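# Guide the ball into the green-bottomed hole

## Task

Bring the ball to rest in the hole whose bottom is green, and never let it go into any other hole. Only fingers may touch the board; contact from any other part of an arm fails the attempt at once. The board must still lie flat on the table at the end, and the ball must not strike the lid, walls or floor hard. The result must hold by itself at the end, with no robot support keeping it there.

## Robot and tools

Robot: two arms, left_arm and right_arm, each with a parallel two-finger gripper. Bases in the scene frame: left_arm at (+0.029, +0.346, 0) with quat_wxyz (+0.999, 0, 0, -0.054); right_arm at (+0.012, -0.230, 0) with quat_wxyz (+0.997, 0, 0, -0.076). The arm names do not mean image sides.

Frame: a single scene frame for everything. Origin on the table top midway between the arms, +z up, +x out across the table, left_arm on the +y side. Positions are in metres, orientations are quaternions written w first (qw, qx, qy, qz). On each gripper the fingers extend along its +z axis and close along its y axis. end_effector_position is the point between the finger pads, roughly 1 cm short of the tips.

Row layout: every commanded row has 16 numbers, always for both arms even if one is idle: left_arm x, y, z, qw, qx, qy, qz, opening, then right_arm x, y, z, qw, qx, qy, qz, opening. x, y, z and the quaternion are an absolute target pose for that gripper in the scene frame, not an offset. Opening runs from -1 (closed) to +1 (fully open, 0.094 m).

Tools:
- execute_actions(actions): a list of actions; each action is a list of up to 15 rows, each row lasting one 1/30 s control step. If fewer than 15 rows are given, the final row repeats until 15 steps pass. An empty list only reports state and images. Any target more than 0.6 m from that gripper's current position along one of its own axes makes the action rejected for both arms; a malformed action, or a first action failing that test, rejects the whole call with no motion.
- move(target, speed, blocking): target is one 16-number row of absolute poses; each gripper travels a straight line toward its pose, all arms finishing together, in 0.5 to 10 s (cut off at 10 s). speed is m/s, 0.002 to 0.5, default 0.25; rotation rate is capped at twice that in rad/s. Openings are sent at the start. Paths ignore obstacles and the other arm. Faster moves and targets set deeper past a contact hit and press harder. blocking=false returns after 0.5 s while motion continues; then only wait or stop are accepted until a result shows the move ended. The result adds a move: line with the ending (done, off_target, moving, held, fault) and limits (paced = pose clipped; held = some steps blocked, after which the arm may surge fast), plus each gripper's distance from its pose.
- wait(seconds): 0 to 10; lets the scene run with last commands held; returns early if a running move ends.
- stop(): brakes a running move; needs braking room; fingers continue.
- zoom_image(camera, region): region [x0, y0, x1, y1] in pixels of that camera's last image, max 504 by 504. Cameras: cam_head_left, cam_head_right, cam_high, cam_low, cam_left_wrist, cam_right_wrist, all 504x504.
- read_manual(section): only licence texts; no motion.
- finished_scene(scene): ends the current scene (pass its number) after the last command is held; irreversible; reports success and gives the next task. Replying with no tool call ends everything.

Controller behaviour: each step the command is clipped to within 70 mm and 16 degrees of the measured pose, then damped inverse kinematics chases it, favouring position over orientation. Large jumps need several actions; after an action the arm only reaches its last clipped pose, so send the remainder next. Results usually land a centimetre or so off, mostly low, and reported hand positions drift at long reach. To hold an orientation, repeat the same quaternion every row rather than copying the drifting reported one. An arm that should stay still should get its last reported full pose and desired opening in every call.

Results: a state line left_arm: … | right_arm: … with gripper position and quaternion; Hand target lines showing where each arm is being driven; grip_measured (finger opening on the command scale, up to about 1 mm off per gripper); step readings with HELD marking restrained steps; pose unreachable when the clearance check altered a command; FAULT, MOTOR HOT (from 85 °C) and OVER-TEMPERATURE FAULT (100 °C, arm goes limp) lines. For gripping, command about 0.03 below grip_measured for a firm hold.

Joint ranges (rad): waist -2.880 to 2.880, shoulder 0.000 to 3.142, elbow 0.000 to 3.019, wrist pitch -1.693 to 1.571, wrist yaw -1.571 to 1.571, wrist roll -2.094 to 2.094. Camera calibrations are given in OpenCV form with T_world_to_cam mapping scene coordinates to camera coordinates.

Avoid: any non-finger arm contact with the board; tilting or lifting the board; knocking anything off the table; dropping or slamming the ball against lid, walls or floor; arms colliding or pressing each other; long loaded holds that heat motors. Loose objects may occasionally be nudged by outside pushes.

Each tool is called after "Emit:" in YAML: its name, and indented under it one key for each argument.

## Session

Emit:
execute_actions:
  actions: []

Scene clock: 0.00 s.
left_arm: end_effector_position=(+0.3844, +0.0078, +0.1851) grip_measured=+1.000 end_effector_quat_wxyz=(+0.656, -0.009, +0.750, -0.089) | right_arm: end_effector_position=(+0.6984, -0.3447, +0.1555) grip_measured=+1.000 end_effector_quat_wxyz=(+0.081, +0.734, +0.674, +0.027)
Joint positions: left_arm=[-0.931  1.465  0.592  0.67  -0.906 -0.308  0.094] | right_arm=[ 0.003  2.113  2.056 -1.354  0.06   1.501  0.094]
Joint velocities: left_arm=[-0.005 -0.015 -0.022  0.022 -0.022 -0.022  0.   ] | right_arm=[-0.005 -0.005 -0.002 -0.012  0.037 -0.037  0.   ]
Motor temperatures (°C, as the motors report them): left_arm=[22 21 18 19 18 20] | right_arm=[19 21 22 21 22 18]
Hand target (left_arm): +0.388, +0.002, +0.192; +0.659, -0.014, +0.746, -0.095
Hand target (right_arm): +0.704, -0.346, +0.156; +0.085, +0.733, +0.674, +0.030

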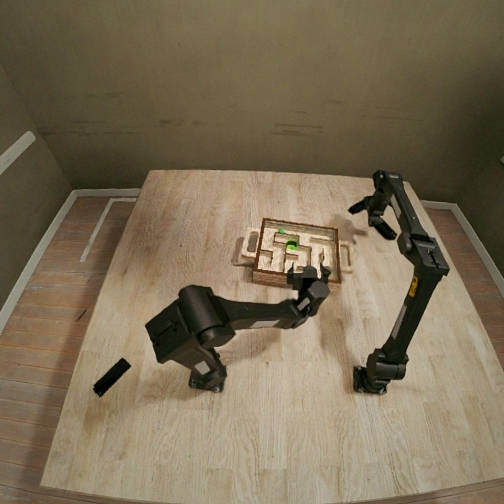

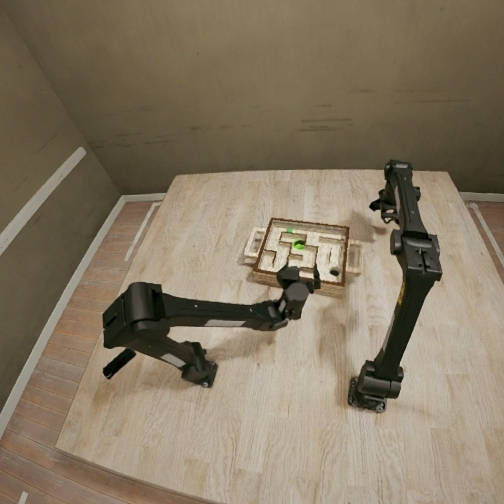

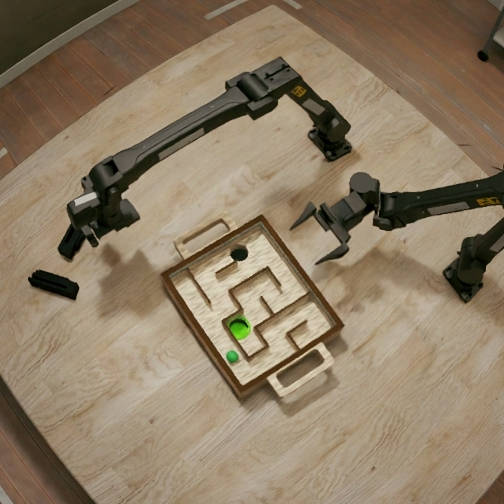

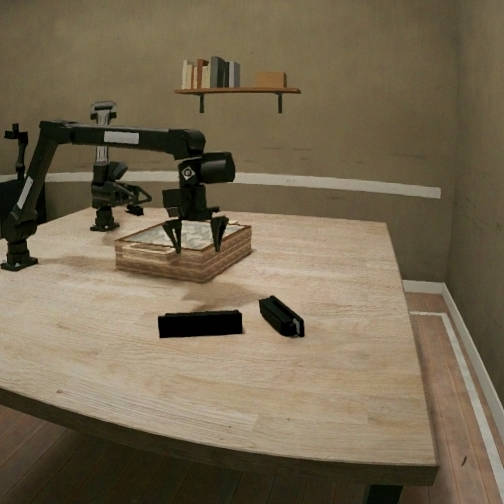

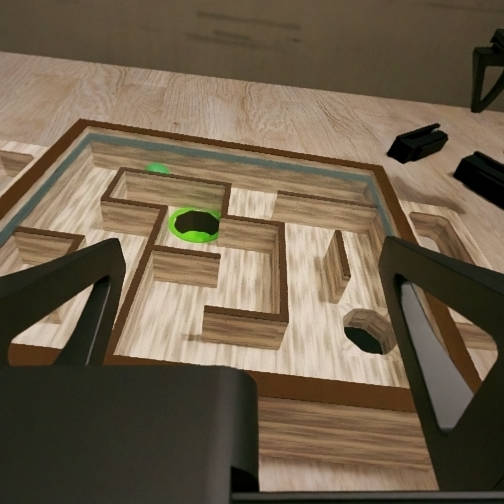

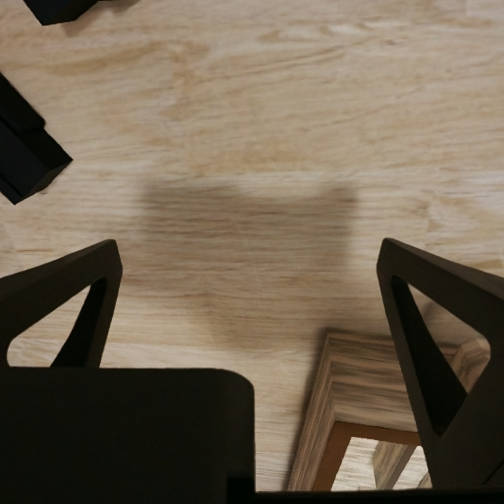

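Emit:
zoom_image:
  camera: "cam_high"
  region: [140, 190, 370, 420]

Emit:
zoom_image:
  camera: "cam_head_right"
  region: [220, 190, 390, 320]

Emit:
zoom_image:
  camera: "cam_low"
  region: [80, 180, 300, 320]

Region (140, 190, 370, 420) of cam_high's 504x504 image, scaled by 2.191, with more detail than that image has.

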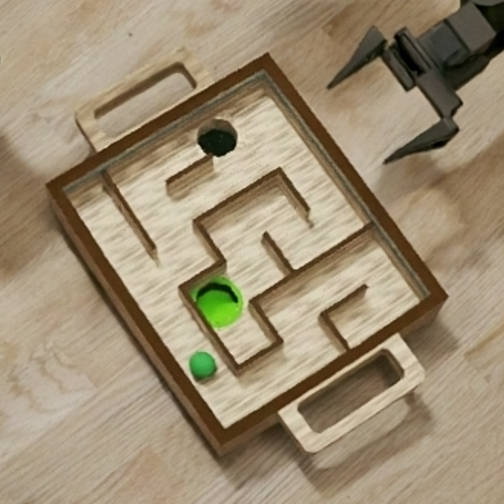

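Region (220, 190, 390, 320) of cam_head_right's 504x504 image, scaled by 2.965, with more detail than that image has; it fills the top 385 rows of this view, and the rest is white.

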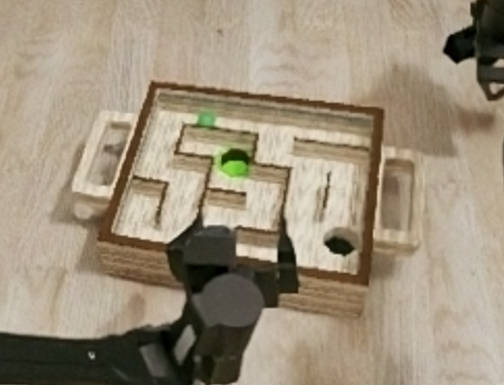

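Region (80, 180, 300, 320) of cam_low's 504x504 image, scaled by 2.291, with more detail than that image has; it fills the top 321 rows of this view, and the rest is white.

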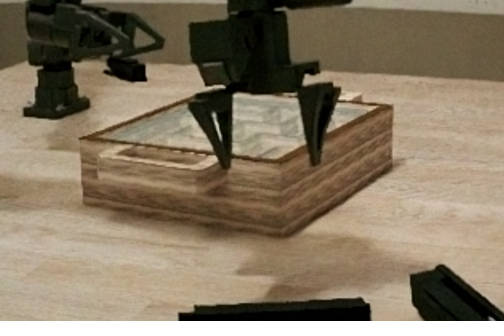

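Emit:
move:
  target: [0.592,0.18,0.17,0,0.9976,-0.0698,0,-0.2,0.532,-0.265,0.17,0,0.9976,-0.0698,0,-0.2]
  speed: 0.3

Scene clock: 59.03 s.
left_arm: end_effector_position=(+0.5761, +0.1746, +0.1694) grip_measured=-0.197 end_effector_quat_wxyz=(+0.237, +0.807, -0.541, -0.010) | right_arm: end_effector_position=(+0.5297, -0.2607, +0.1660) grip_measured=-0.198 end_effector_quat_wxyz=(-0.200, +0.893, +0.400, +0.044)
Joint positions: left_arm=[-0.069  2.     1.863 -1.657  0.428 -2.089  0.038] | right_arm=[-0.029  1.818  1.595 -1.511 -0.381  2.088  0.038]
Joint velocities: left_arm=[-0.005  0.015  0.022 -0.027  0.081 -0.051 -0.   ] | right_arm=[ 0.005 -0.015 -0.002  0.002  0.007 -0.022  0.001]
Motor temperatures (°C, as the motors report them): left_arm=[22 21 22 19 18 20] | right_arm=[19 23 26 21 22 18]
Hand target (left_arm): +0.590, +0.179, +0.171; +0.238, +0.812, -0.533, -0.006
Hand target (right_arm): +0.533, -0.266, +0.170; -0.201, +0.897, +0.390, +0.044
Off the commanded pose (left_arm): 0.017 m, 65 deg; orientation clipped at the last step of the last action.
Off the commanded pose (right_arm): 0.006 m, 61 deg; orientation clipped at the last step of the last action.
joint sent to its limit (left arm) — the command would take joint 6 (wrist roll) past its lower limit, so that joint was sent only as far as its limit.
joint sent to its limit (right arm) — the command would take joint 6 (wrist roll) past its upper limit, so that joint was sent only as far as its limit.
move: off_target (left_arm, right_arm); limits=paced
camera_calibration (this result's frames):
cam_left_wrist: T_world_to_cam=[[0.872883, 0.30801, -0.378425, -0.497475], [0.486517, -0.490432, 0.723034, -0.311694], [0.0371099, -0.815234, -0.577942, 0.339805], [0, 0, 0, 1]] pos_world=[0.573271, 0.277383, 0.233496]
cam_right_wrist: T_world_to_cam=[[-0.727772, 0.605668, 0.321736, 0.487721], [0.597078, 0.328754, 0.731723, -0.344641], [0.337409, 0.724629, -0.600889, 0.233689], [0, 0, 0, 1]] pos_world=[0.481879, -0.351432, 0.235686]

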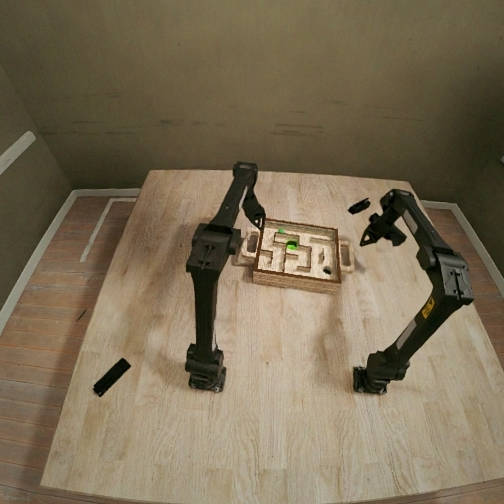

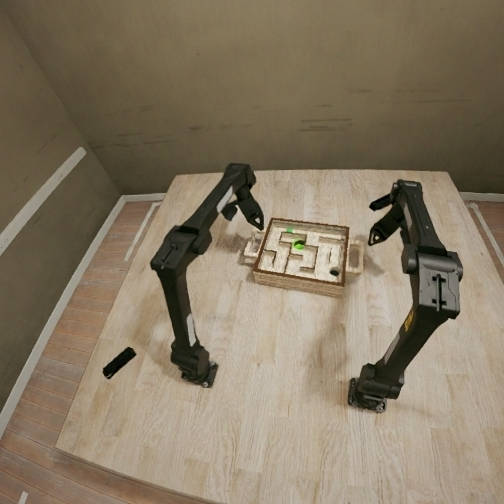

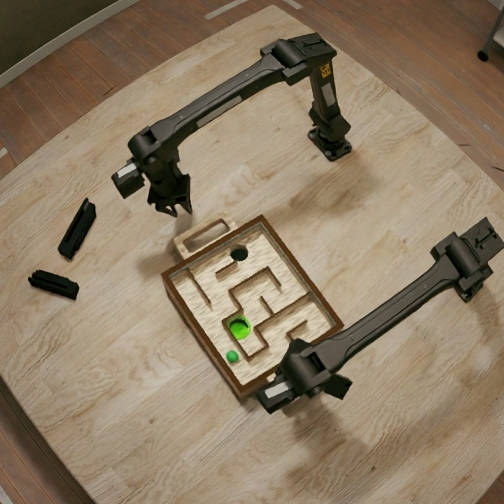

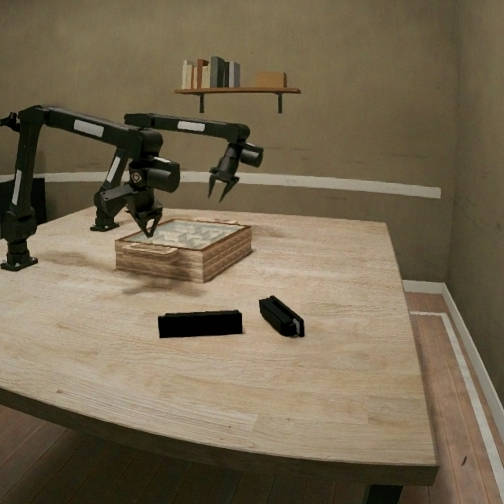

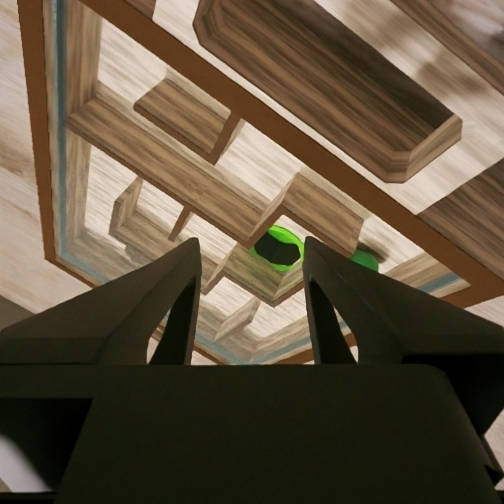

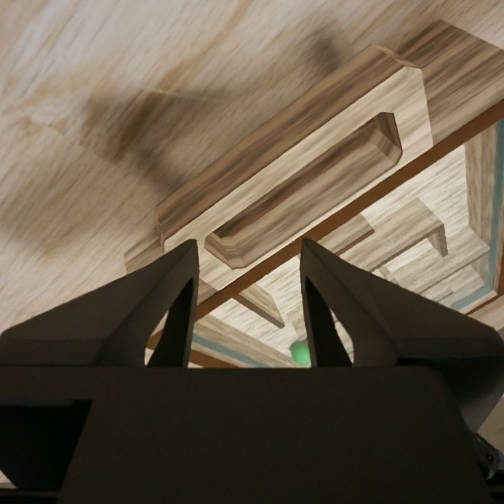

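Emit:
move:
  target: [0.592,0.18,0.17,0,0.0698,0.9976,0,-0.2,0.532,-0.265,0.17,0,0.0698,0.9976,0,-0.2]
  speed: 0.4

Scene clock: 66.40 s.
left_arm: end_effector_position=(+0.5923, +0.1866, +0.1626) grip_measured=-0.197 end_effector_quat_wxyz=(-0.012, +0.061, +0.998, +0.003) | right_arm: end_effector_position=(+0.5308, -0.2685, +0.1621) grip_measured=-0.198 end_effector_quat_wxyz=(-0.013, +0.080, +0.997, -0.000)
Joint positions: left_arm=[-0.166  1.915  1.768 -1.45  -0.001 -0.153  0.038] | right_arm=[ 0.08   1.744  1.523 -1.375 -0.     0.088  0.038]
Joint velocities: left_arm=[-0.015 -0.015 -0.012  0.012  0.051  0.066  0.   ] | right_arm=[-0.015  0.005  0.002 -0.007 -0.051 -0.081 -0.001]
Motor temperatures (°C, as the motors report them): left_arm=[22 22 22 19 18 20] | right_arm=[19 23 27 21 22 18]
Hand target (left_arm): +0.591, +0.180, +0.169; -0.001, +0.071, +0.997, +0.001
Hand target (right_arm): +0.531, -0.265, +0.169; +0.000, +0.069, +0.998, +0.001
Off the commanded pose (left_arm): 0.010 m, 2 deg.
Off the commanded pose (right_arm): 0.009 m, 2 deg.
move: done
camera_calibration (this result's frames):
cam_left_wrist: T_world_to_cam=[[-0.120716, -0.992618, 0.0117047, 0.249878], [-0.784776, 0.102647, 0.61122, 0.351729], [-0.607909, 0.0645987, -0.791374, 0.597553], [0, 0, 0, 1]] pos_world=[0.669451, 0.173328, 0.254979]
cam_right_wrist: T_world_to_cam=[[-0.165324, -0.986239, -0.000575884, -0.179322], [-0.781289, 0.130611, 0.610351, 0.358255], [-0.601877, 0.101355, -0.792131, 0.598826], [0, 0, 0, 1]] pos_world=[0.610674, -0.28434, 0.255585]

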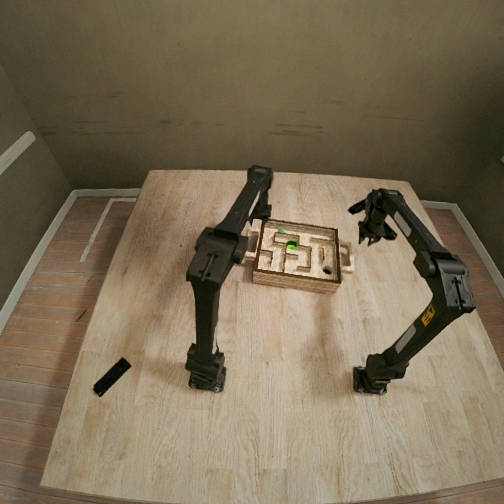

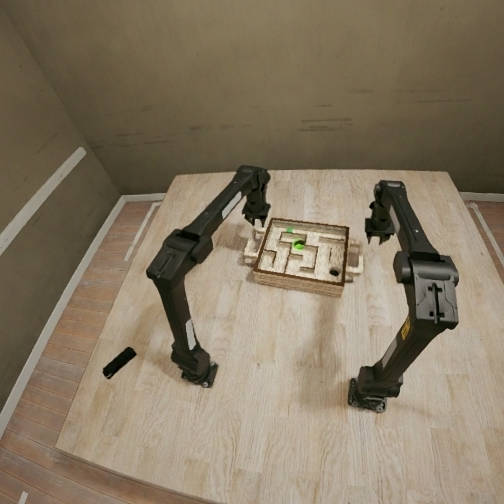

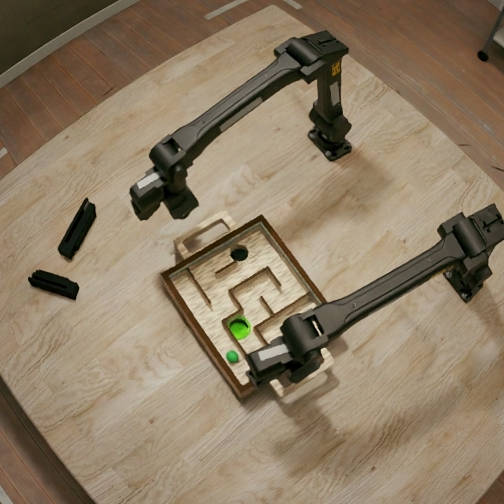

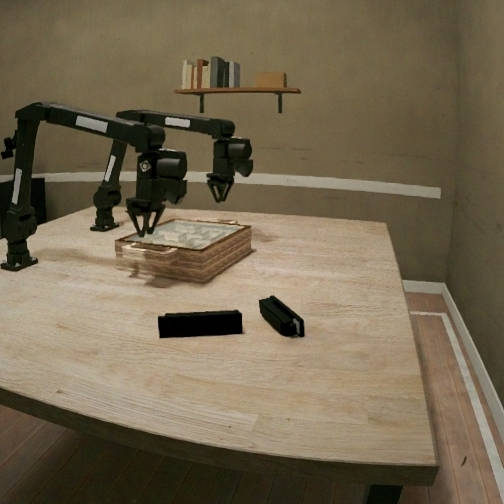

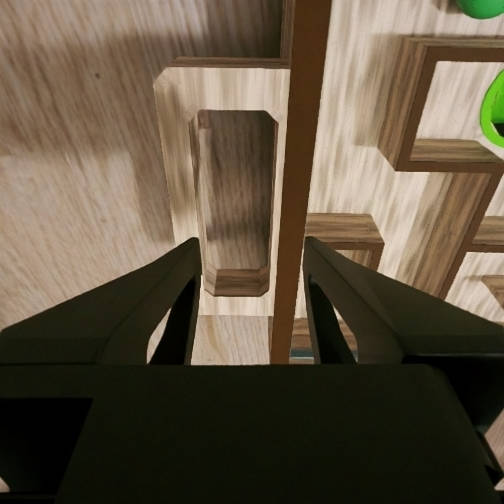

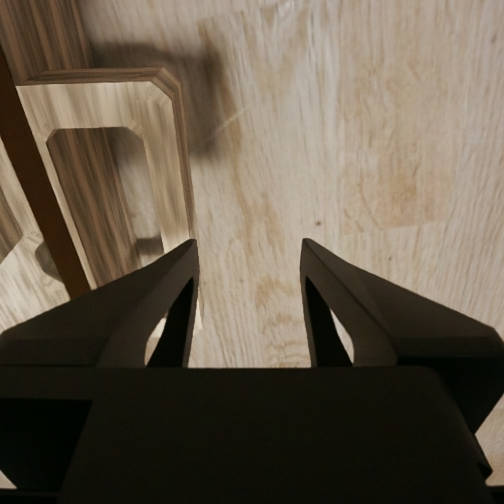

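Emit:
move:
  target: [0.569,0.214,0.135,0,0.0698,0.9976,0,-0.2,0.507,-0.227,0.135,0,0.0698,0.9976,0,-0.2]
  speed: 0.2

Scene clock: 77.13 s.
left_arm: end_effector_position=(+0.5649, +0.2114, +0.1290) grip_measured=-0.197 end_effector_quat_wxyz=(-0.013, +0.069, +0.997, +0.003) | right_arm: end_effector_position=(+0.5050, -0.2253, +0.1269) grip_measured=-0.198 end_effector_quat_wxyz=(-0.015, +0.061, +0.998, -0.001)
Joint positions: left_arm=[-0.137  1.847  1.578 -1.328 -0.001 -0.106  0.038] | right_arm=[ 0.163  1.704  1.373 -1.271 -0.001  0.134  0.038]
Joint velocities: left_arm=[ 0.005 -0.005  0.007 -0.002  0.022  0.066 -0.   ] | right_arm=[-0.005 -0.005  0.012  0.022 -0.095  0.007  0.002]
Motor temperatures (°C, as the motors report them): left_arm=[22 22 22 19 18 20] | right_arm=[19 23 26 21 22 18]
Hand target (left_arm): +0.568, +0.214, +0.135; -0.000, +0.070, +0.998, -0.000
Hand target (right_arm): +0.507, -0.227, +0.135; -0.001, +0.070, +0.998, +0.000
Off the commanded pose (left_arm): 0.008 m, 2 deg.
Off the commanded pose (right_arm): 0.009 m, 2 deg.
move: done
camera_calibration (this result's frames):
cam_left_wrist: T_world_to_cam=[[-0.138081, -0.990339, 0.0127678, 0.280761], [-0.78195, 0.11692, 0.612277, 0.343436], [-0.607855, 0.0745603, -0.79054, 0.550483], [0, 0, 0, 1]] pos_world=[0.641931, 0.19685, 0.221316]
cam_right_wrist: T_world_to_cam=[[-0.128728, -0.99168, 0.000560518, -0.160789], [-0.782534, 0.101926, 0.614208, 0.347567], [-0.609155, 0.0786271, -0.789144, 0.549217], [0, 0, 0, 1]] pos_world=[0.585843, -0.23806, 0.220023]

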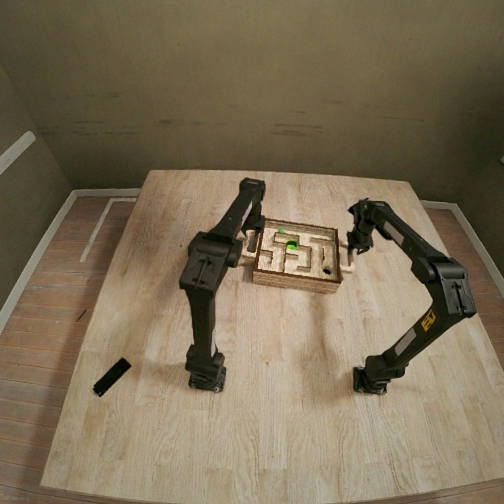

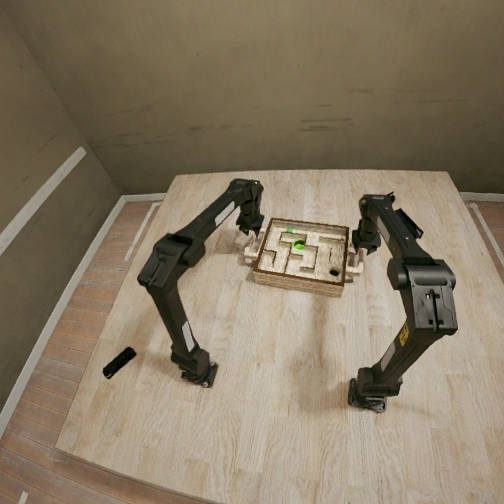

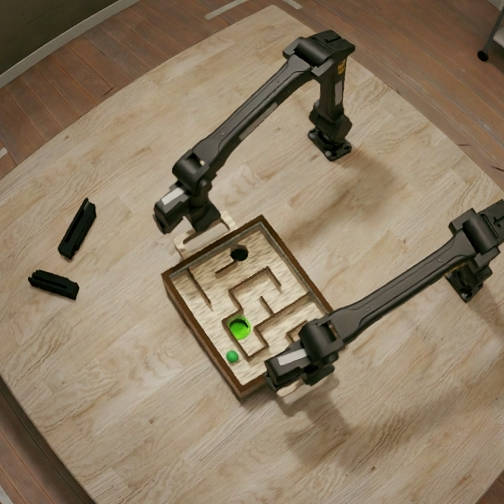

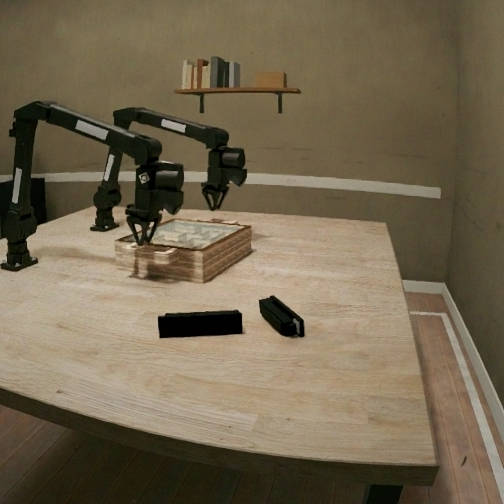

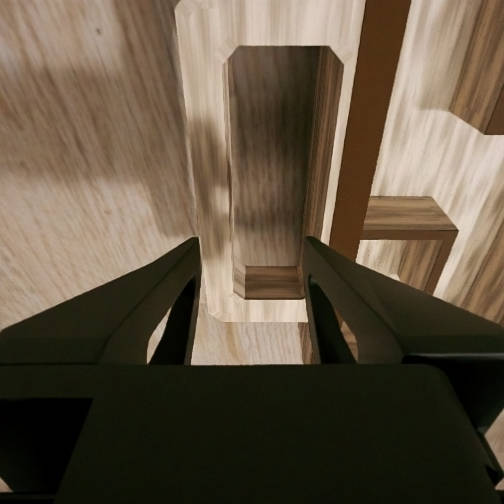

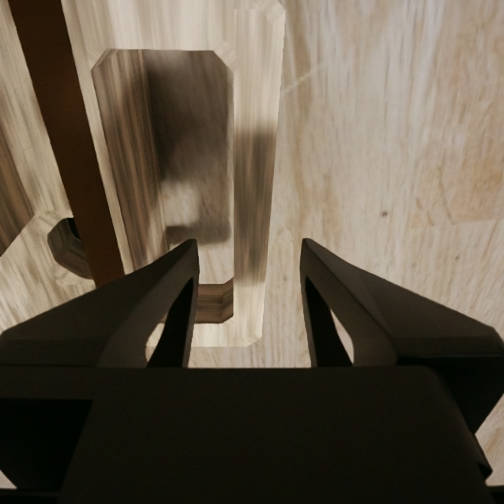

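Emit:
move:
  target: [0.571,0.231,0.1,0,0.0698,0.9976,0,-0.2,0.503,-0.227,0.1,0,0.0698,0.9976,0,-0.2]
  speed: 0.1

Emit:
zoom_image:
  camera: "cam_low"
  region: [90, 180, 290, 300]

Scene clock: 88.63 s.
left_arm: end_effector_position=(+0.5678, +0.2280, +0.1065) grip_measured=-0.197 end_effector_quat_wxyz=(-0.001, +0.069, +0.998, +0.001) | right_arm: end_effector_position=(+0.5020, -0.2253, +0.1030) grip_measured=-0.198 end_effector_quat_wxyz=(-0.003, +0.062, +0.998, +0.000)
Joint positions: left_arm=[-0.106  1.847  1.517 -1.242 -0.001 -0.076  0.038] | right_arm=[ 0.163  1.704  1.307 -1.179 -0.001  0.135  0.038]
Joint velocities: left_arm=[ 0.015 -0.015 -0.002 -0.017 -0.037  0.007  0.001] | right_arm=[-0.005 -0.024  0.007  0.012 -0.007 -0.022 -0.   ]
Motor temperatures (°C, as the motors report them): left_arm=[22 22 21 19 18 20] | right_arm=[19 23 26 21 22 18]
Hand target (left_arm): +0.570, +0.231, +0.100; +0.000, +0.070, +0.998, -0.000
Hand target (right_arm): +0.504, -0.227, +0.100; -0.000, +0.069, +0.998, +0.000
Off the commanded pose (left_arm): 0.008 m, 0 deg.
Off the commanded pose (right_arm): 0.004 m, 1 deg.
move: done
camera_calibration (this result's frames):
cam_left_wrist: T_world_to_cam=[[-0.138036, -0.990307, 0.0154189, 0.29758], [-0.796241, 0.120217, 0.592915, 0.366997], [-0.589022, 0.0695663, -0.805117, 0.525242], [0, 0, 0, 1]] pos_world=[0.642673, 0.214037, 0.200696]
cam_right_wrist: T_world_to_cam=[[-0.129455, -0.991581, -0.00290034, -0.16045], [-0.797443, 0.10237, 0.594647, 0.369531], [-0.589344, 0.0792931, -0.803981, 0.520239], [0, 0, 0, 1]] pos_world=[0.580509, -0.238179, 0.198056]

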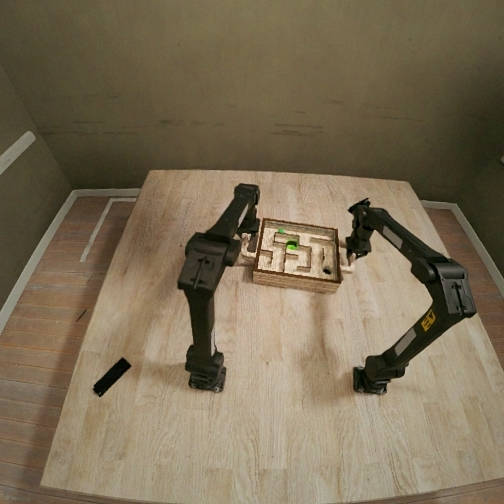

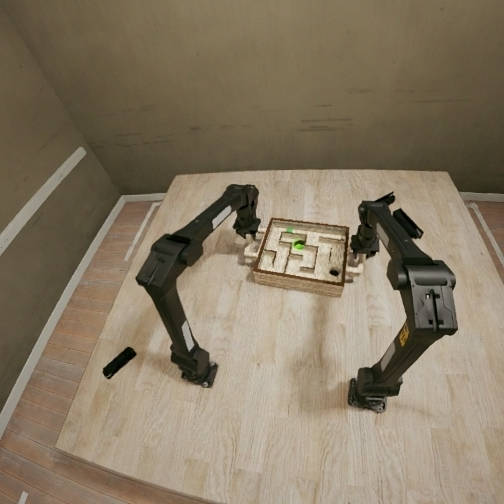

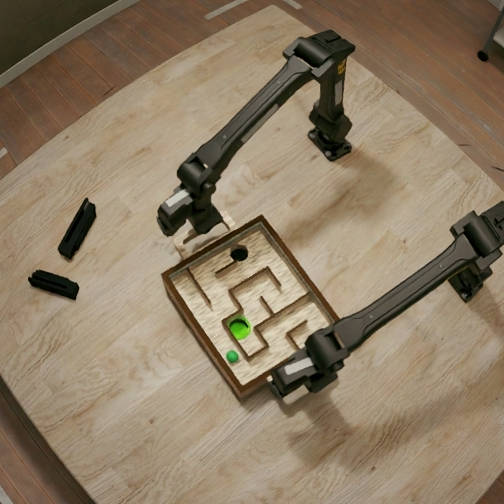

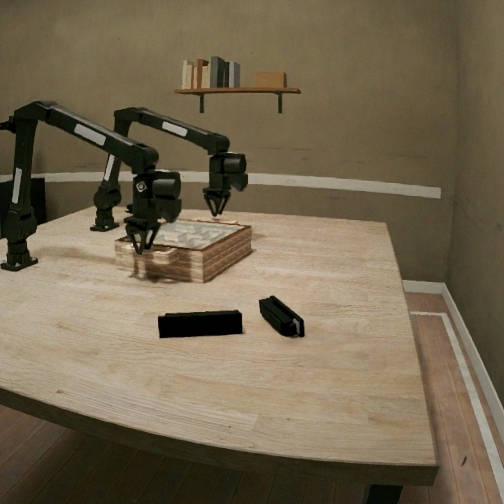

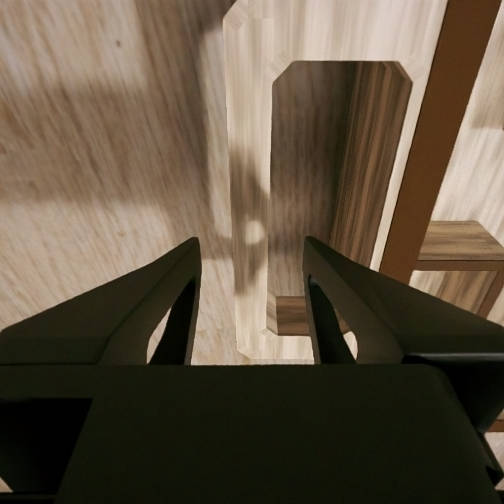

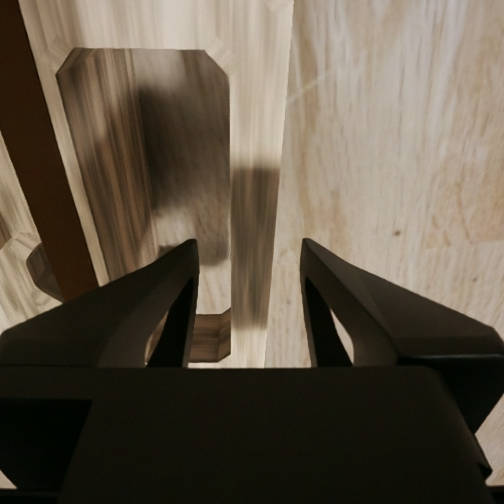

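Region (90, 180, 290, 300) of cam_low's 504x504 image, scaled by 2.520, with more detail than that image has; it fills the top 302 rows of this view, and the rest is white.

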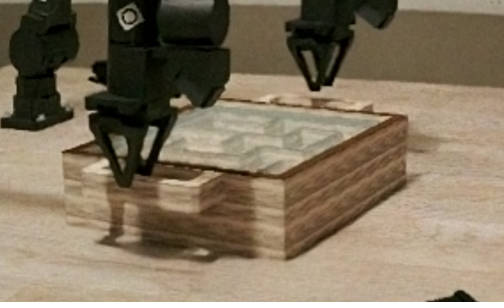

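Emit:
move:
  target: [0.571,0.231,0.058,0,0.0698,0.9976,0,-0.2,0.503,-0.227,0.058,0,0.0698,0.9976,0,-0.2]
  speed: 0.08

Emit:
zoom_image:
  camera: "cam_low"
  region: [90, 180, 290, 300]

Scene clock: 93.27 s.
left_arm: end_effector_position=(+0.5685, +0.2278, +0.0716) grip_measured=-0.197 end_effector_quat_wxyz=(+0.005, +0.070, +0.998, -0.000) | right_arm: end_effector_position=(+0.5040, -0.2253, +0.0749) grip_measured=-0.198 end_effector_quat_wxyz=(+0.012, +0.062, +0.998, +0.001)
Joint positions: left_arm=[-0.106  1.874  1.459 -1.145 -0.001 -0.075  0.038] | right_arm=[ 0.163  1.723  1.25  -1.075 -0.001  0.136  0.038]
Joint velocities: left_arm=[-0.005 -0.015  0.002  0.007  0.007  0.022  0.   ] | right_arm=[-0.005 -0.015  0.002  0.002  0.037  0.037  0.   ]
Motor temperatures (°C, as the motors report them): left_arm=[22 22 21 19 18 20] | right_arm=[19 23 26 21 22 18]
Hand target (left_arm): +0.570, +0.231, +0.058; -0.000, +0.070, +0.998, -0.000
Hand target (right_arm): +0.503, -0.227, +0.058; -0.000, +0.070, +0.998, -0.000
Off the commanded pose (left_arm): 0.014 m, 1 deg.
Off the commanded pose (right_arm): 0.017 m, 2 deg.
move: off_target (left_arm, right_arm)
camera_calibration (this result's frames):
cam_left_wrist: T_world_to_cam=[[-0.139364, -0.990106, 0.0163611, 0.298703], [-0.803332, 0.122705, 0.582753, 0.392467], [-0.578994, 0.0680716, -0.812485, 0.492777], [0, 0, 0, 1]] pos_world=[0.642225, 0.214046, 0.166776]
cam_right_wrist: T_world_to_cam=[[-0.130066, -0.99148, -0.00704288, -0.159608], [-0.814484, 0.102791, 0.571008, 0.398295], [-0.565419, 0.0800049, -0.820914, 0.488197], [0, 0, 0, 1]] pos_world=[0.579681, -0.238248, 0.172214]

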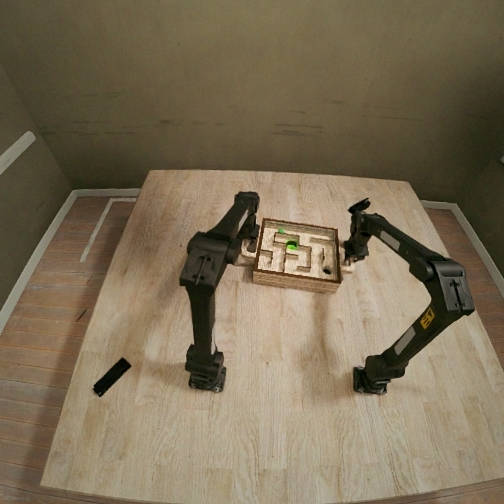

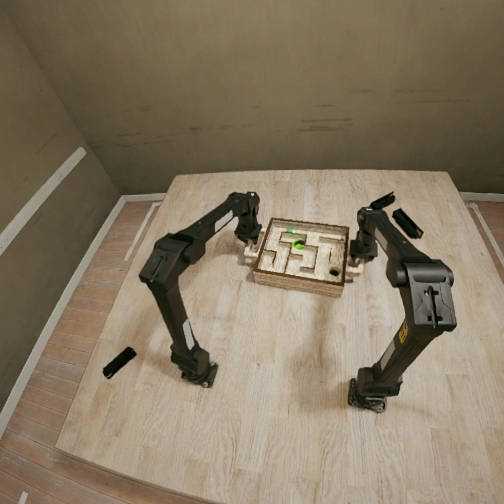

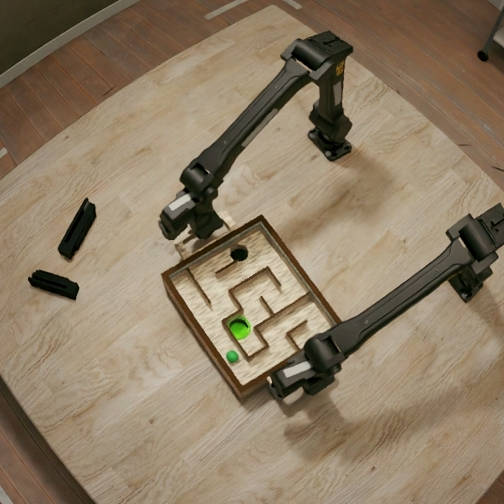

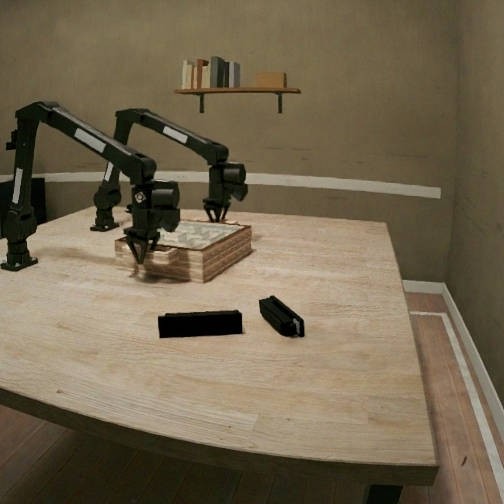

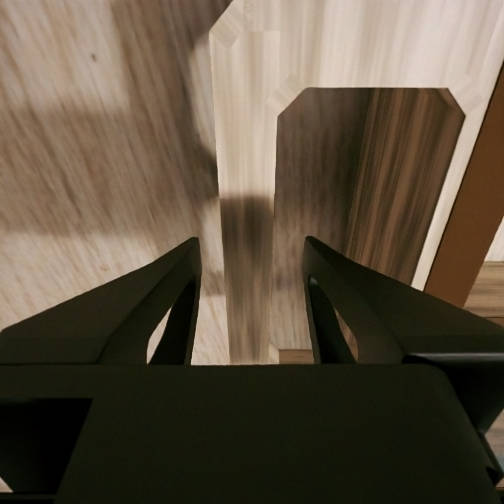

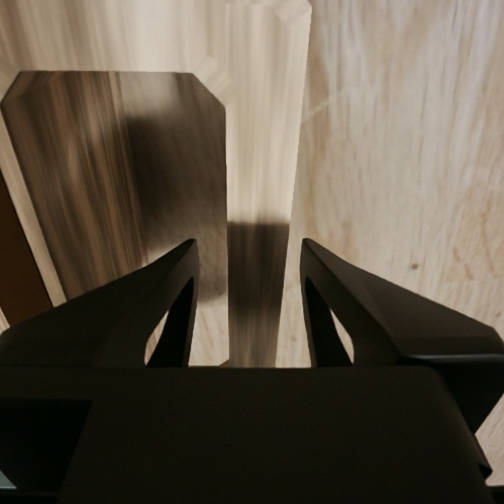

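Region (90, 180, 290, 300) of cam_low's 504x504 image, scaled by 2.520, with more detail than that image has; it fills the top 302 rows of this view, and the rest is white.

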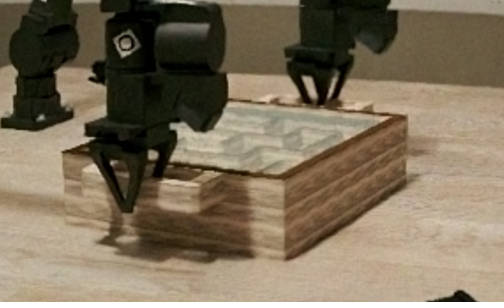

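Emit:
move:
  target: [0.571,0.231,0.054,0,0.0698,0.9976,0,-0.2,0.503,-0.227,0.049,0,0.0698,0.9976,0,-0.2]
  speed: 0.05

Emit:
zoom_image:
  camera: "cam_low"
  region: [90, 180, 290, 300]

Scene clock: 98.23 s.
left_arm: end_effector_position=(+0.5706, +0.2274, +0.0717) grip_measured=-0.197 end_effector_quat_wxyz=(+0.010, +0.070, +0.998, -0.001) | right_arm: end_effector_position=(+0.5044, -0.2253, +0.0679) grip_measured=-0.198 end_effector_quat_wxyz=(+0.013, +0.062, +0.998, +0.001)
Joint positions: left_arm=[-0.106  1.874  1.459 -1.136 -0.001 -0.075  0.038] | right_arm=[ 0.163  1.73   1.24  -1.053 -0.001  0.136  0.038]
Joint velocities: left_arm=[-0.015 -0.015 -0.007 -0.002  0.022  0.037 -0.001] | right_arm=[ 0.005 -0.015 -0.002 -0.002 -0.007  0.022  0.001]
Motor temperatures (°C, as the motors report them): left_arm=[22 22 21 19 18 20] | right_arm=[19 23 26 21 22 18]
Hand target (left_arm): +0.570, +0.231, +0.054; +0.000, +0.070, +0.998, -0.000
Hand target (right_arm): +0.503, -0.227, +0.049; -0.000, +0.070, +0.998, -0.000
Off the commanded pose (left_arm): 0.018 m, 1 deg.
Off the commanded pose (right_arm): 0.019 m, 2 deg.
move: off_target (left_arm, right_arm)
camera_calibration (this result's frames):
cam_left_wrist: T_world_to_cam=[[-0.139508, -0.990075, 0.0170146, 0.298569], [-0.808298, 0.123786, 0.575614, 0.397298], [-0.572007, 0.0665497, -0.817544, 0.490775], [0, 0, 0, 1]] pos_world=[0.643514, 0.213765, 0.16746]
cam_right_wrist: T_world_to_cam=[[-0.130038, -0.99148, -0.00758111, -0.159578], [-0.816656, 0.102766, 0.567901, 0.403896], [-0.562284, 0.0800398, -0.823062, 0.481282], [0, 0, 0, 1]] pos_world=[0.57971, -0.238247, 0.165542]

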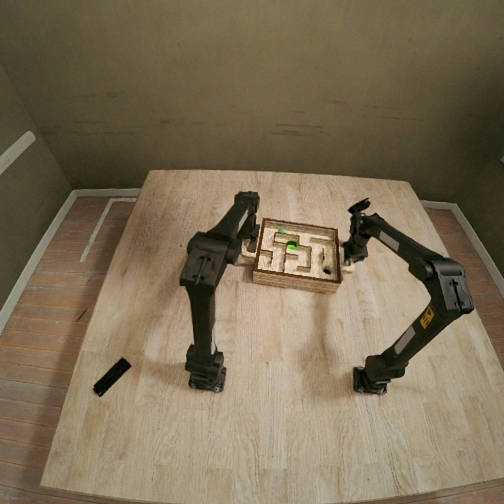

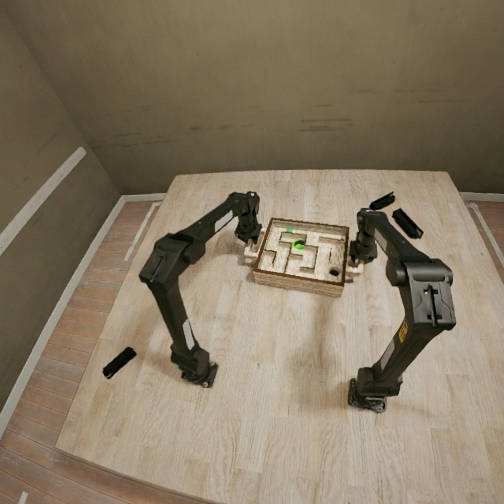

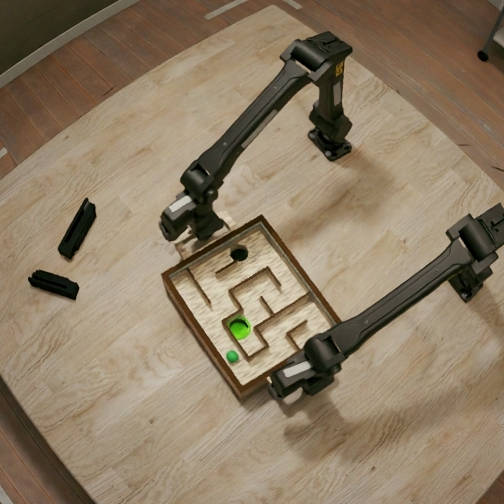

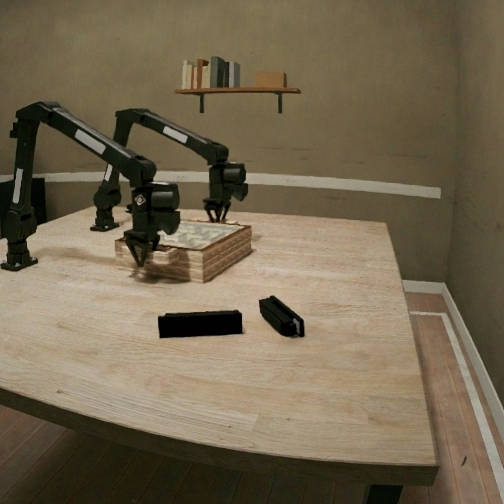

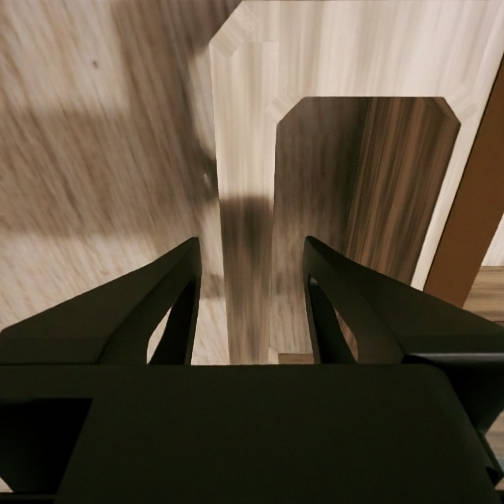

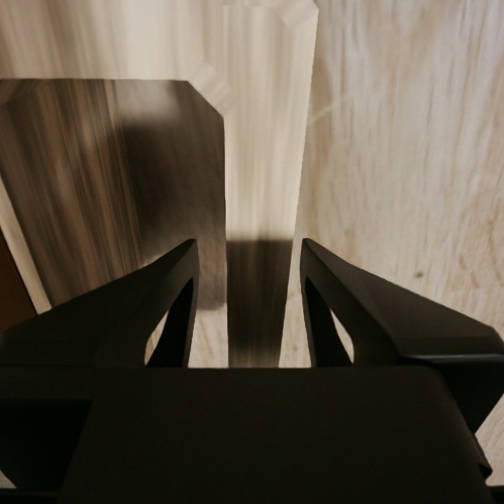

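Region (90, 180, 290, 300) of cam_low's 504x504 image, scaled by 2.520, with more detail than that image has; it fills the top 302 rows of this view, and the rest is white.

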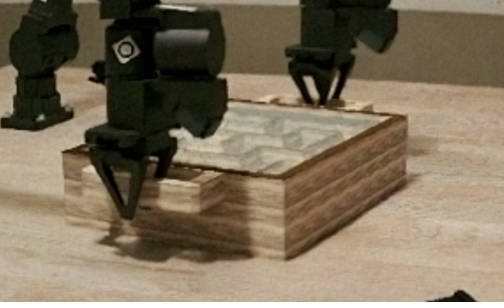

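Emit:
move:
  target: [0.569,0.229,0.042,0,0.0698,0.9976,0,-0.2,0.503,-0.227,0.049,0,0.0698,0.9976,0,-0.2]
  speed: 0.05

Scene clock: 101.87 s.
left_arm: end_effector_position=(+0.5686, +0.2278, +0.0583) grip_measured=-0.197 end_effector_quat_wxyz=(+0.008, +0.070, +0.998, -0.001) | right_arm: end_effector_position=(+0.5045, -0.2253, +0.0679) grip_measured=-0.198 end_effector_quat_wxyz=(+0.014, +0.062, +0.998, +0.001)
Joint positions: left_arm=[-0.106  1.886  1.438 -1.107 -0.001 -0.075  0.038] | right_arm=[ 0.163  1.73   1.24  -1.053 -0.001  0.136  0.038]
Joint velocities: left_arm=[ 0.005 -0.005  0.002 -0.012 -0.037 -0.139 -0.   ] | right_arm=[-0.005 -0.015  0.012  0.002 -0.007 -0.022 -0.001]
Motor temperatures (°C, as the motors report them): left_arm=[22 22 21 19 18 20] | right_arm=[19 23 26 21 22 18]
Hand target (left_arm): +0.568, +0.229, +0.043; -0.000, +0.070, +0.998, -0.000
Hand target (right_arm): +0.503, -0.227, +0.049; +0.000, +0.070, +0.998, -0.000
Off the commanded pose (left_arm): 0.016 m, 1 deg.
Off the commanded pose (right_arm): 0.019 m, 2 deg.
move: off_target (left_arm, right_arm)
camera_calibration (this result's frames):
cam_left_wrist: T_world_to_cam=[[-0.139451, -0.990087, 0.016759, 0.29894], [-0.806362, 0.123364, 0.578413, 0.402061], [-0.574747, 0.0671463, -0.815572, 0.479965], [0, 0, 0, 1]] pos_world=[0.641752, 0.214149, 0.153879]
cam_right_wrist: T_world_to_cam=[[-0.130413, -0.99143, -0.00764526, -0.15936], [-0.816833, 0.10307, 0.567591, 0.40415], [-0.561939, 0.0802662, -0.823275, 0.481228], [0, 0, 0, 1]] pos_world=[0.579762, -0.238277, 0.165573]

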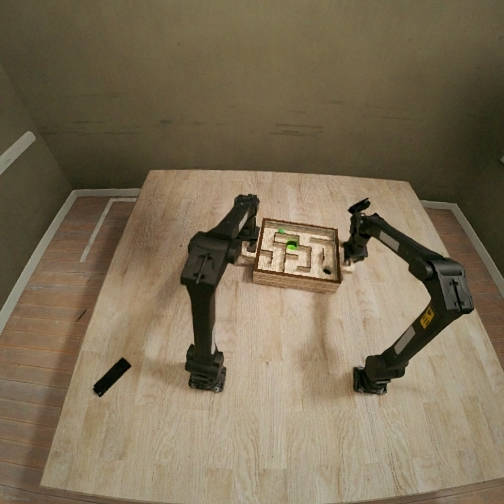

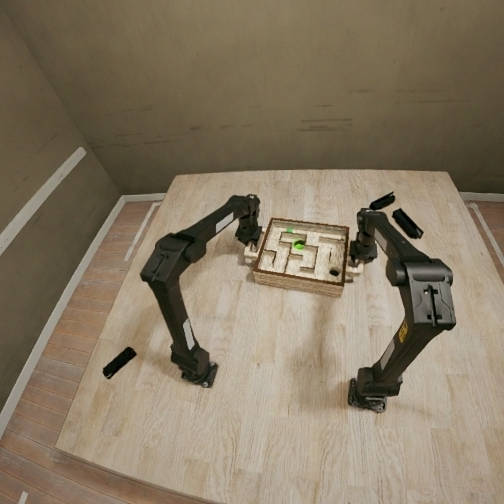

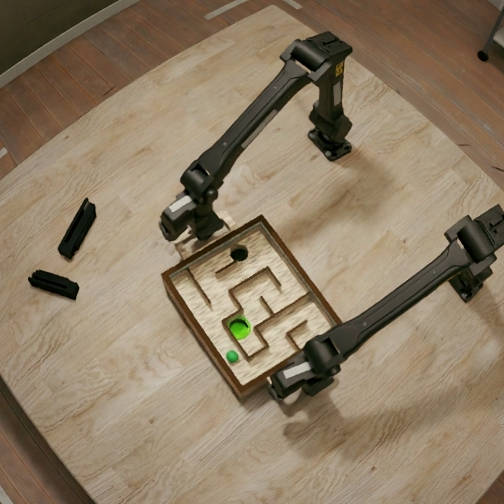

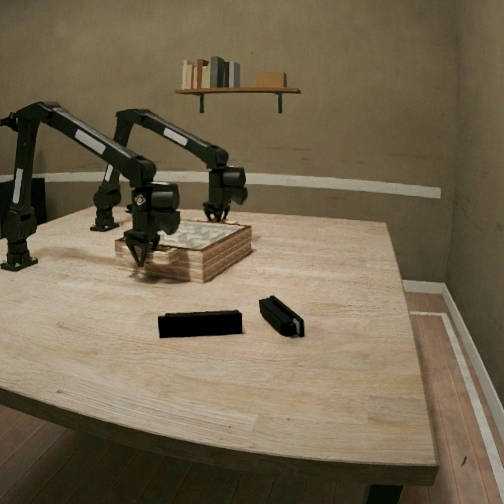

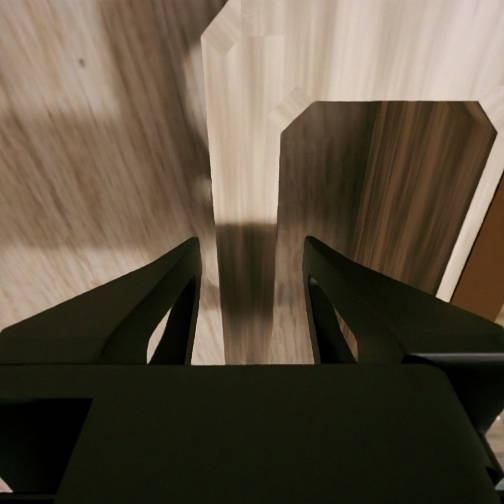

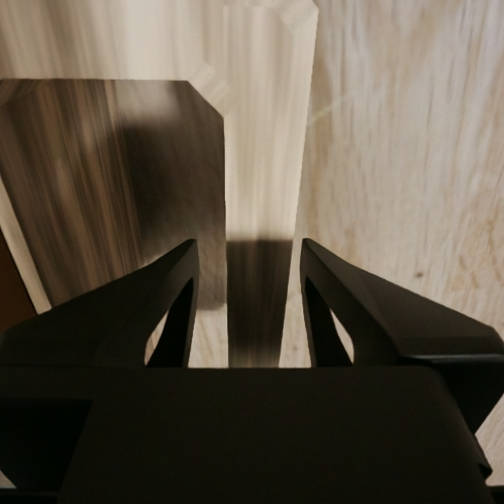

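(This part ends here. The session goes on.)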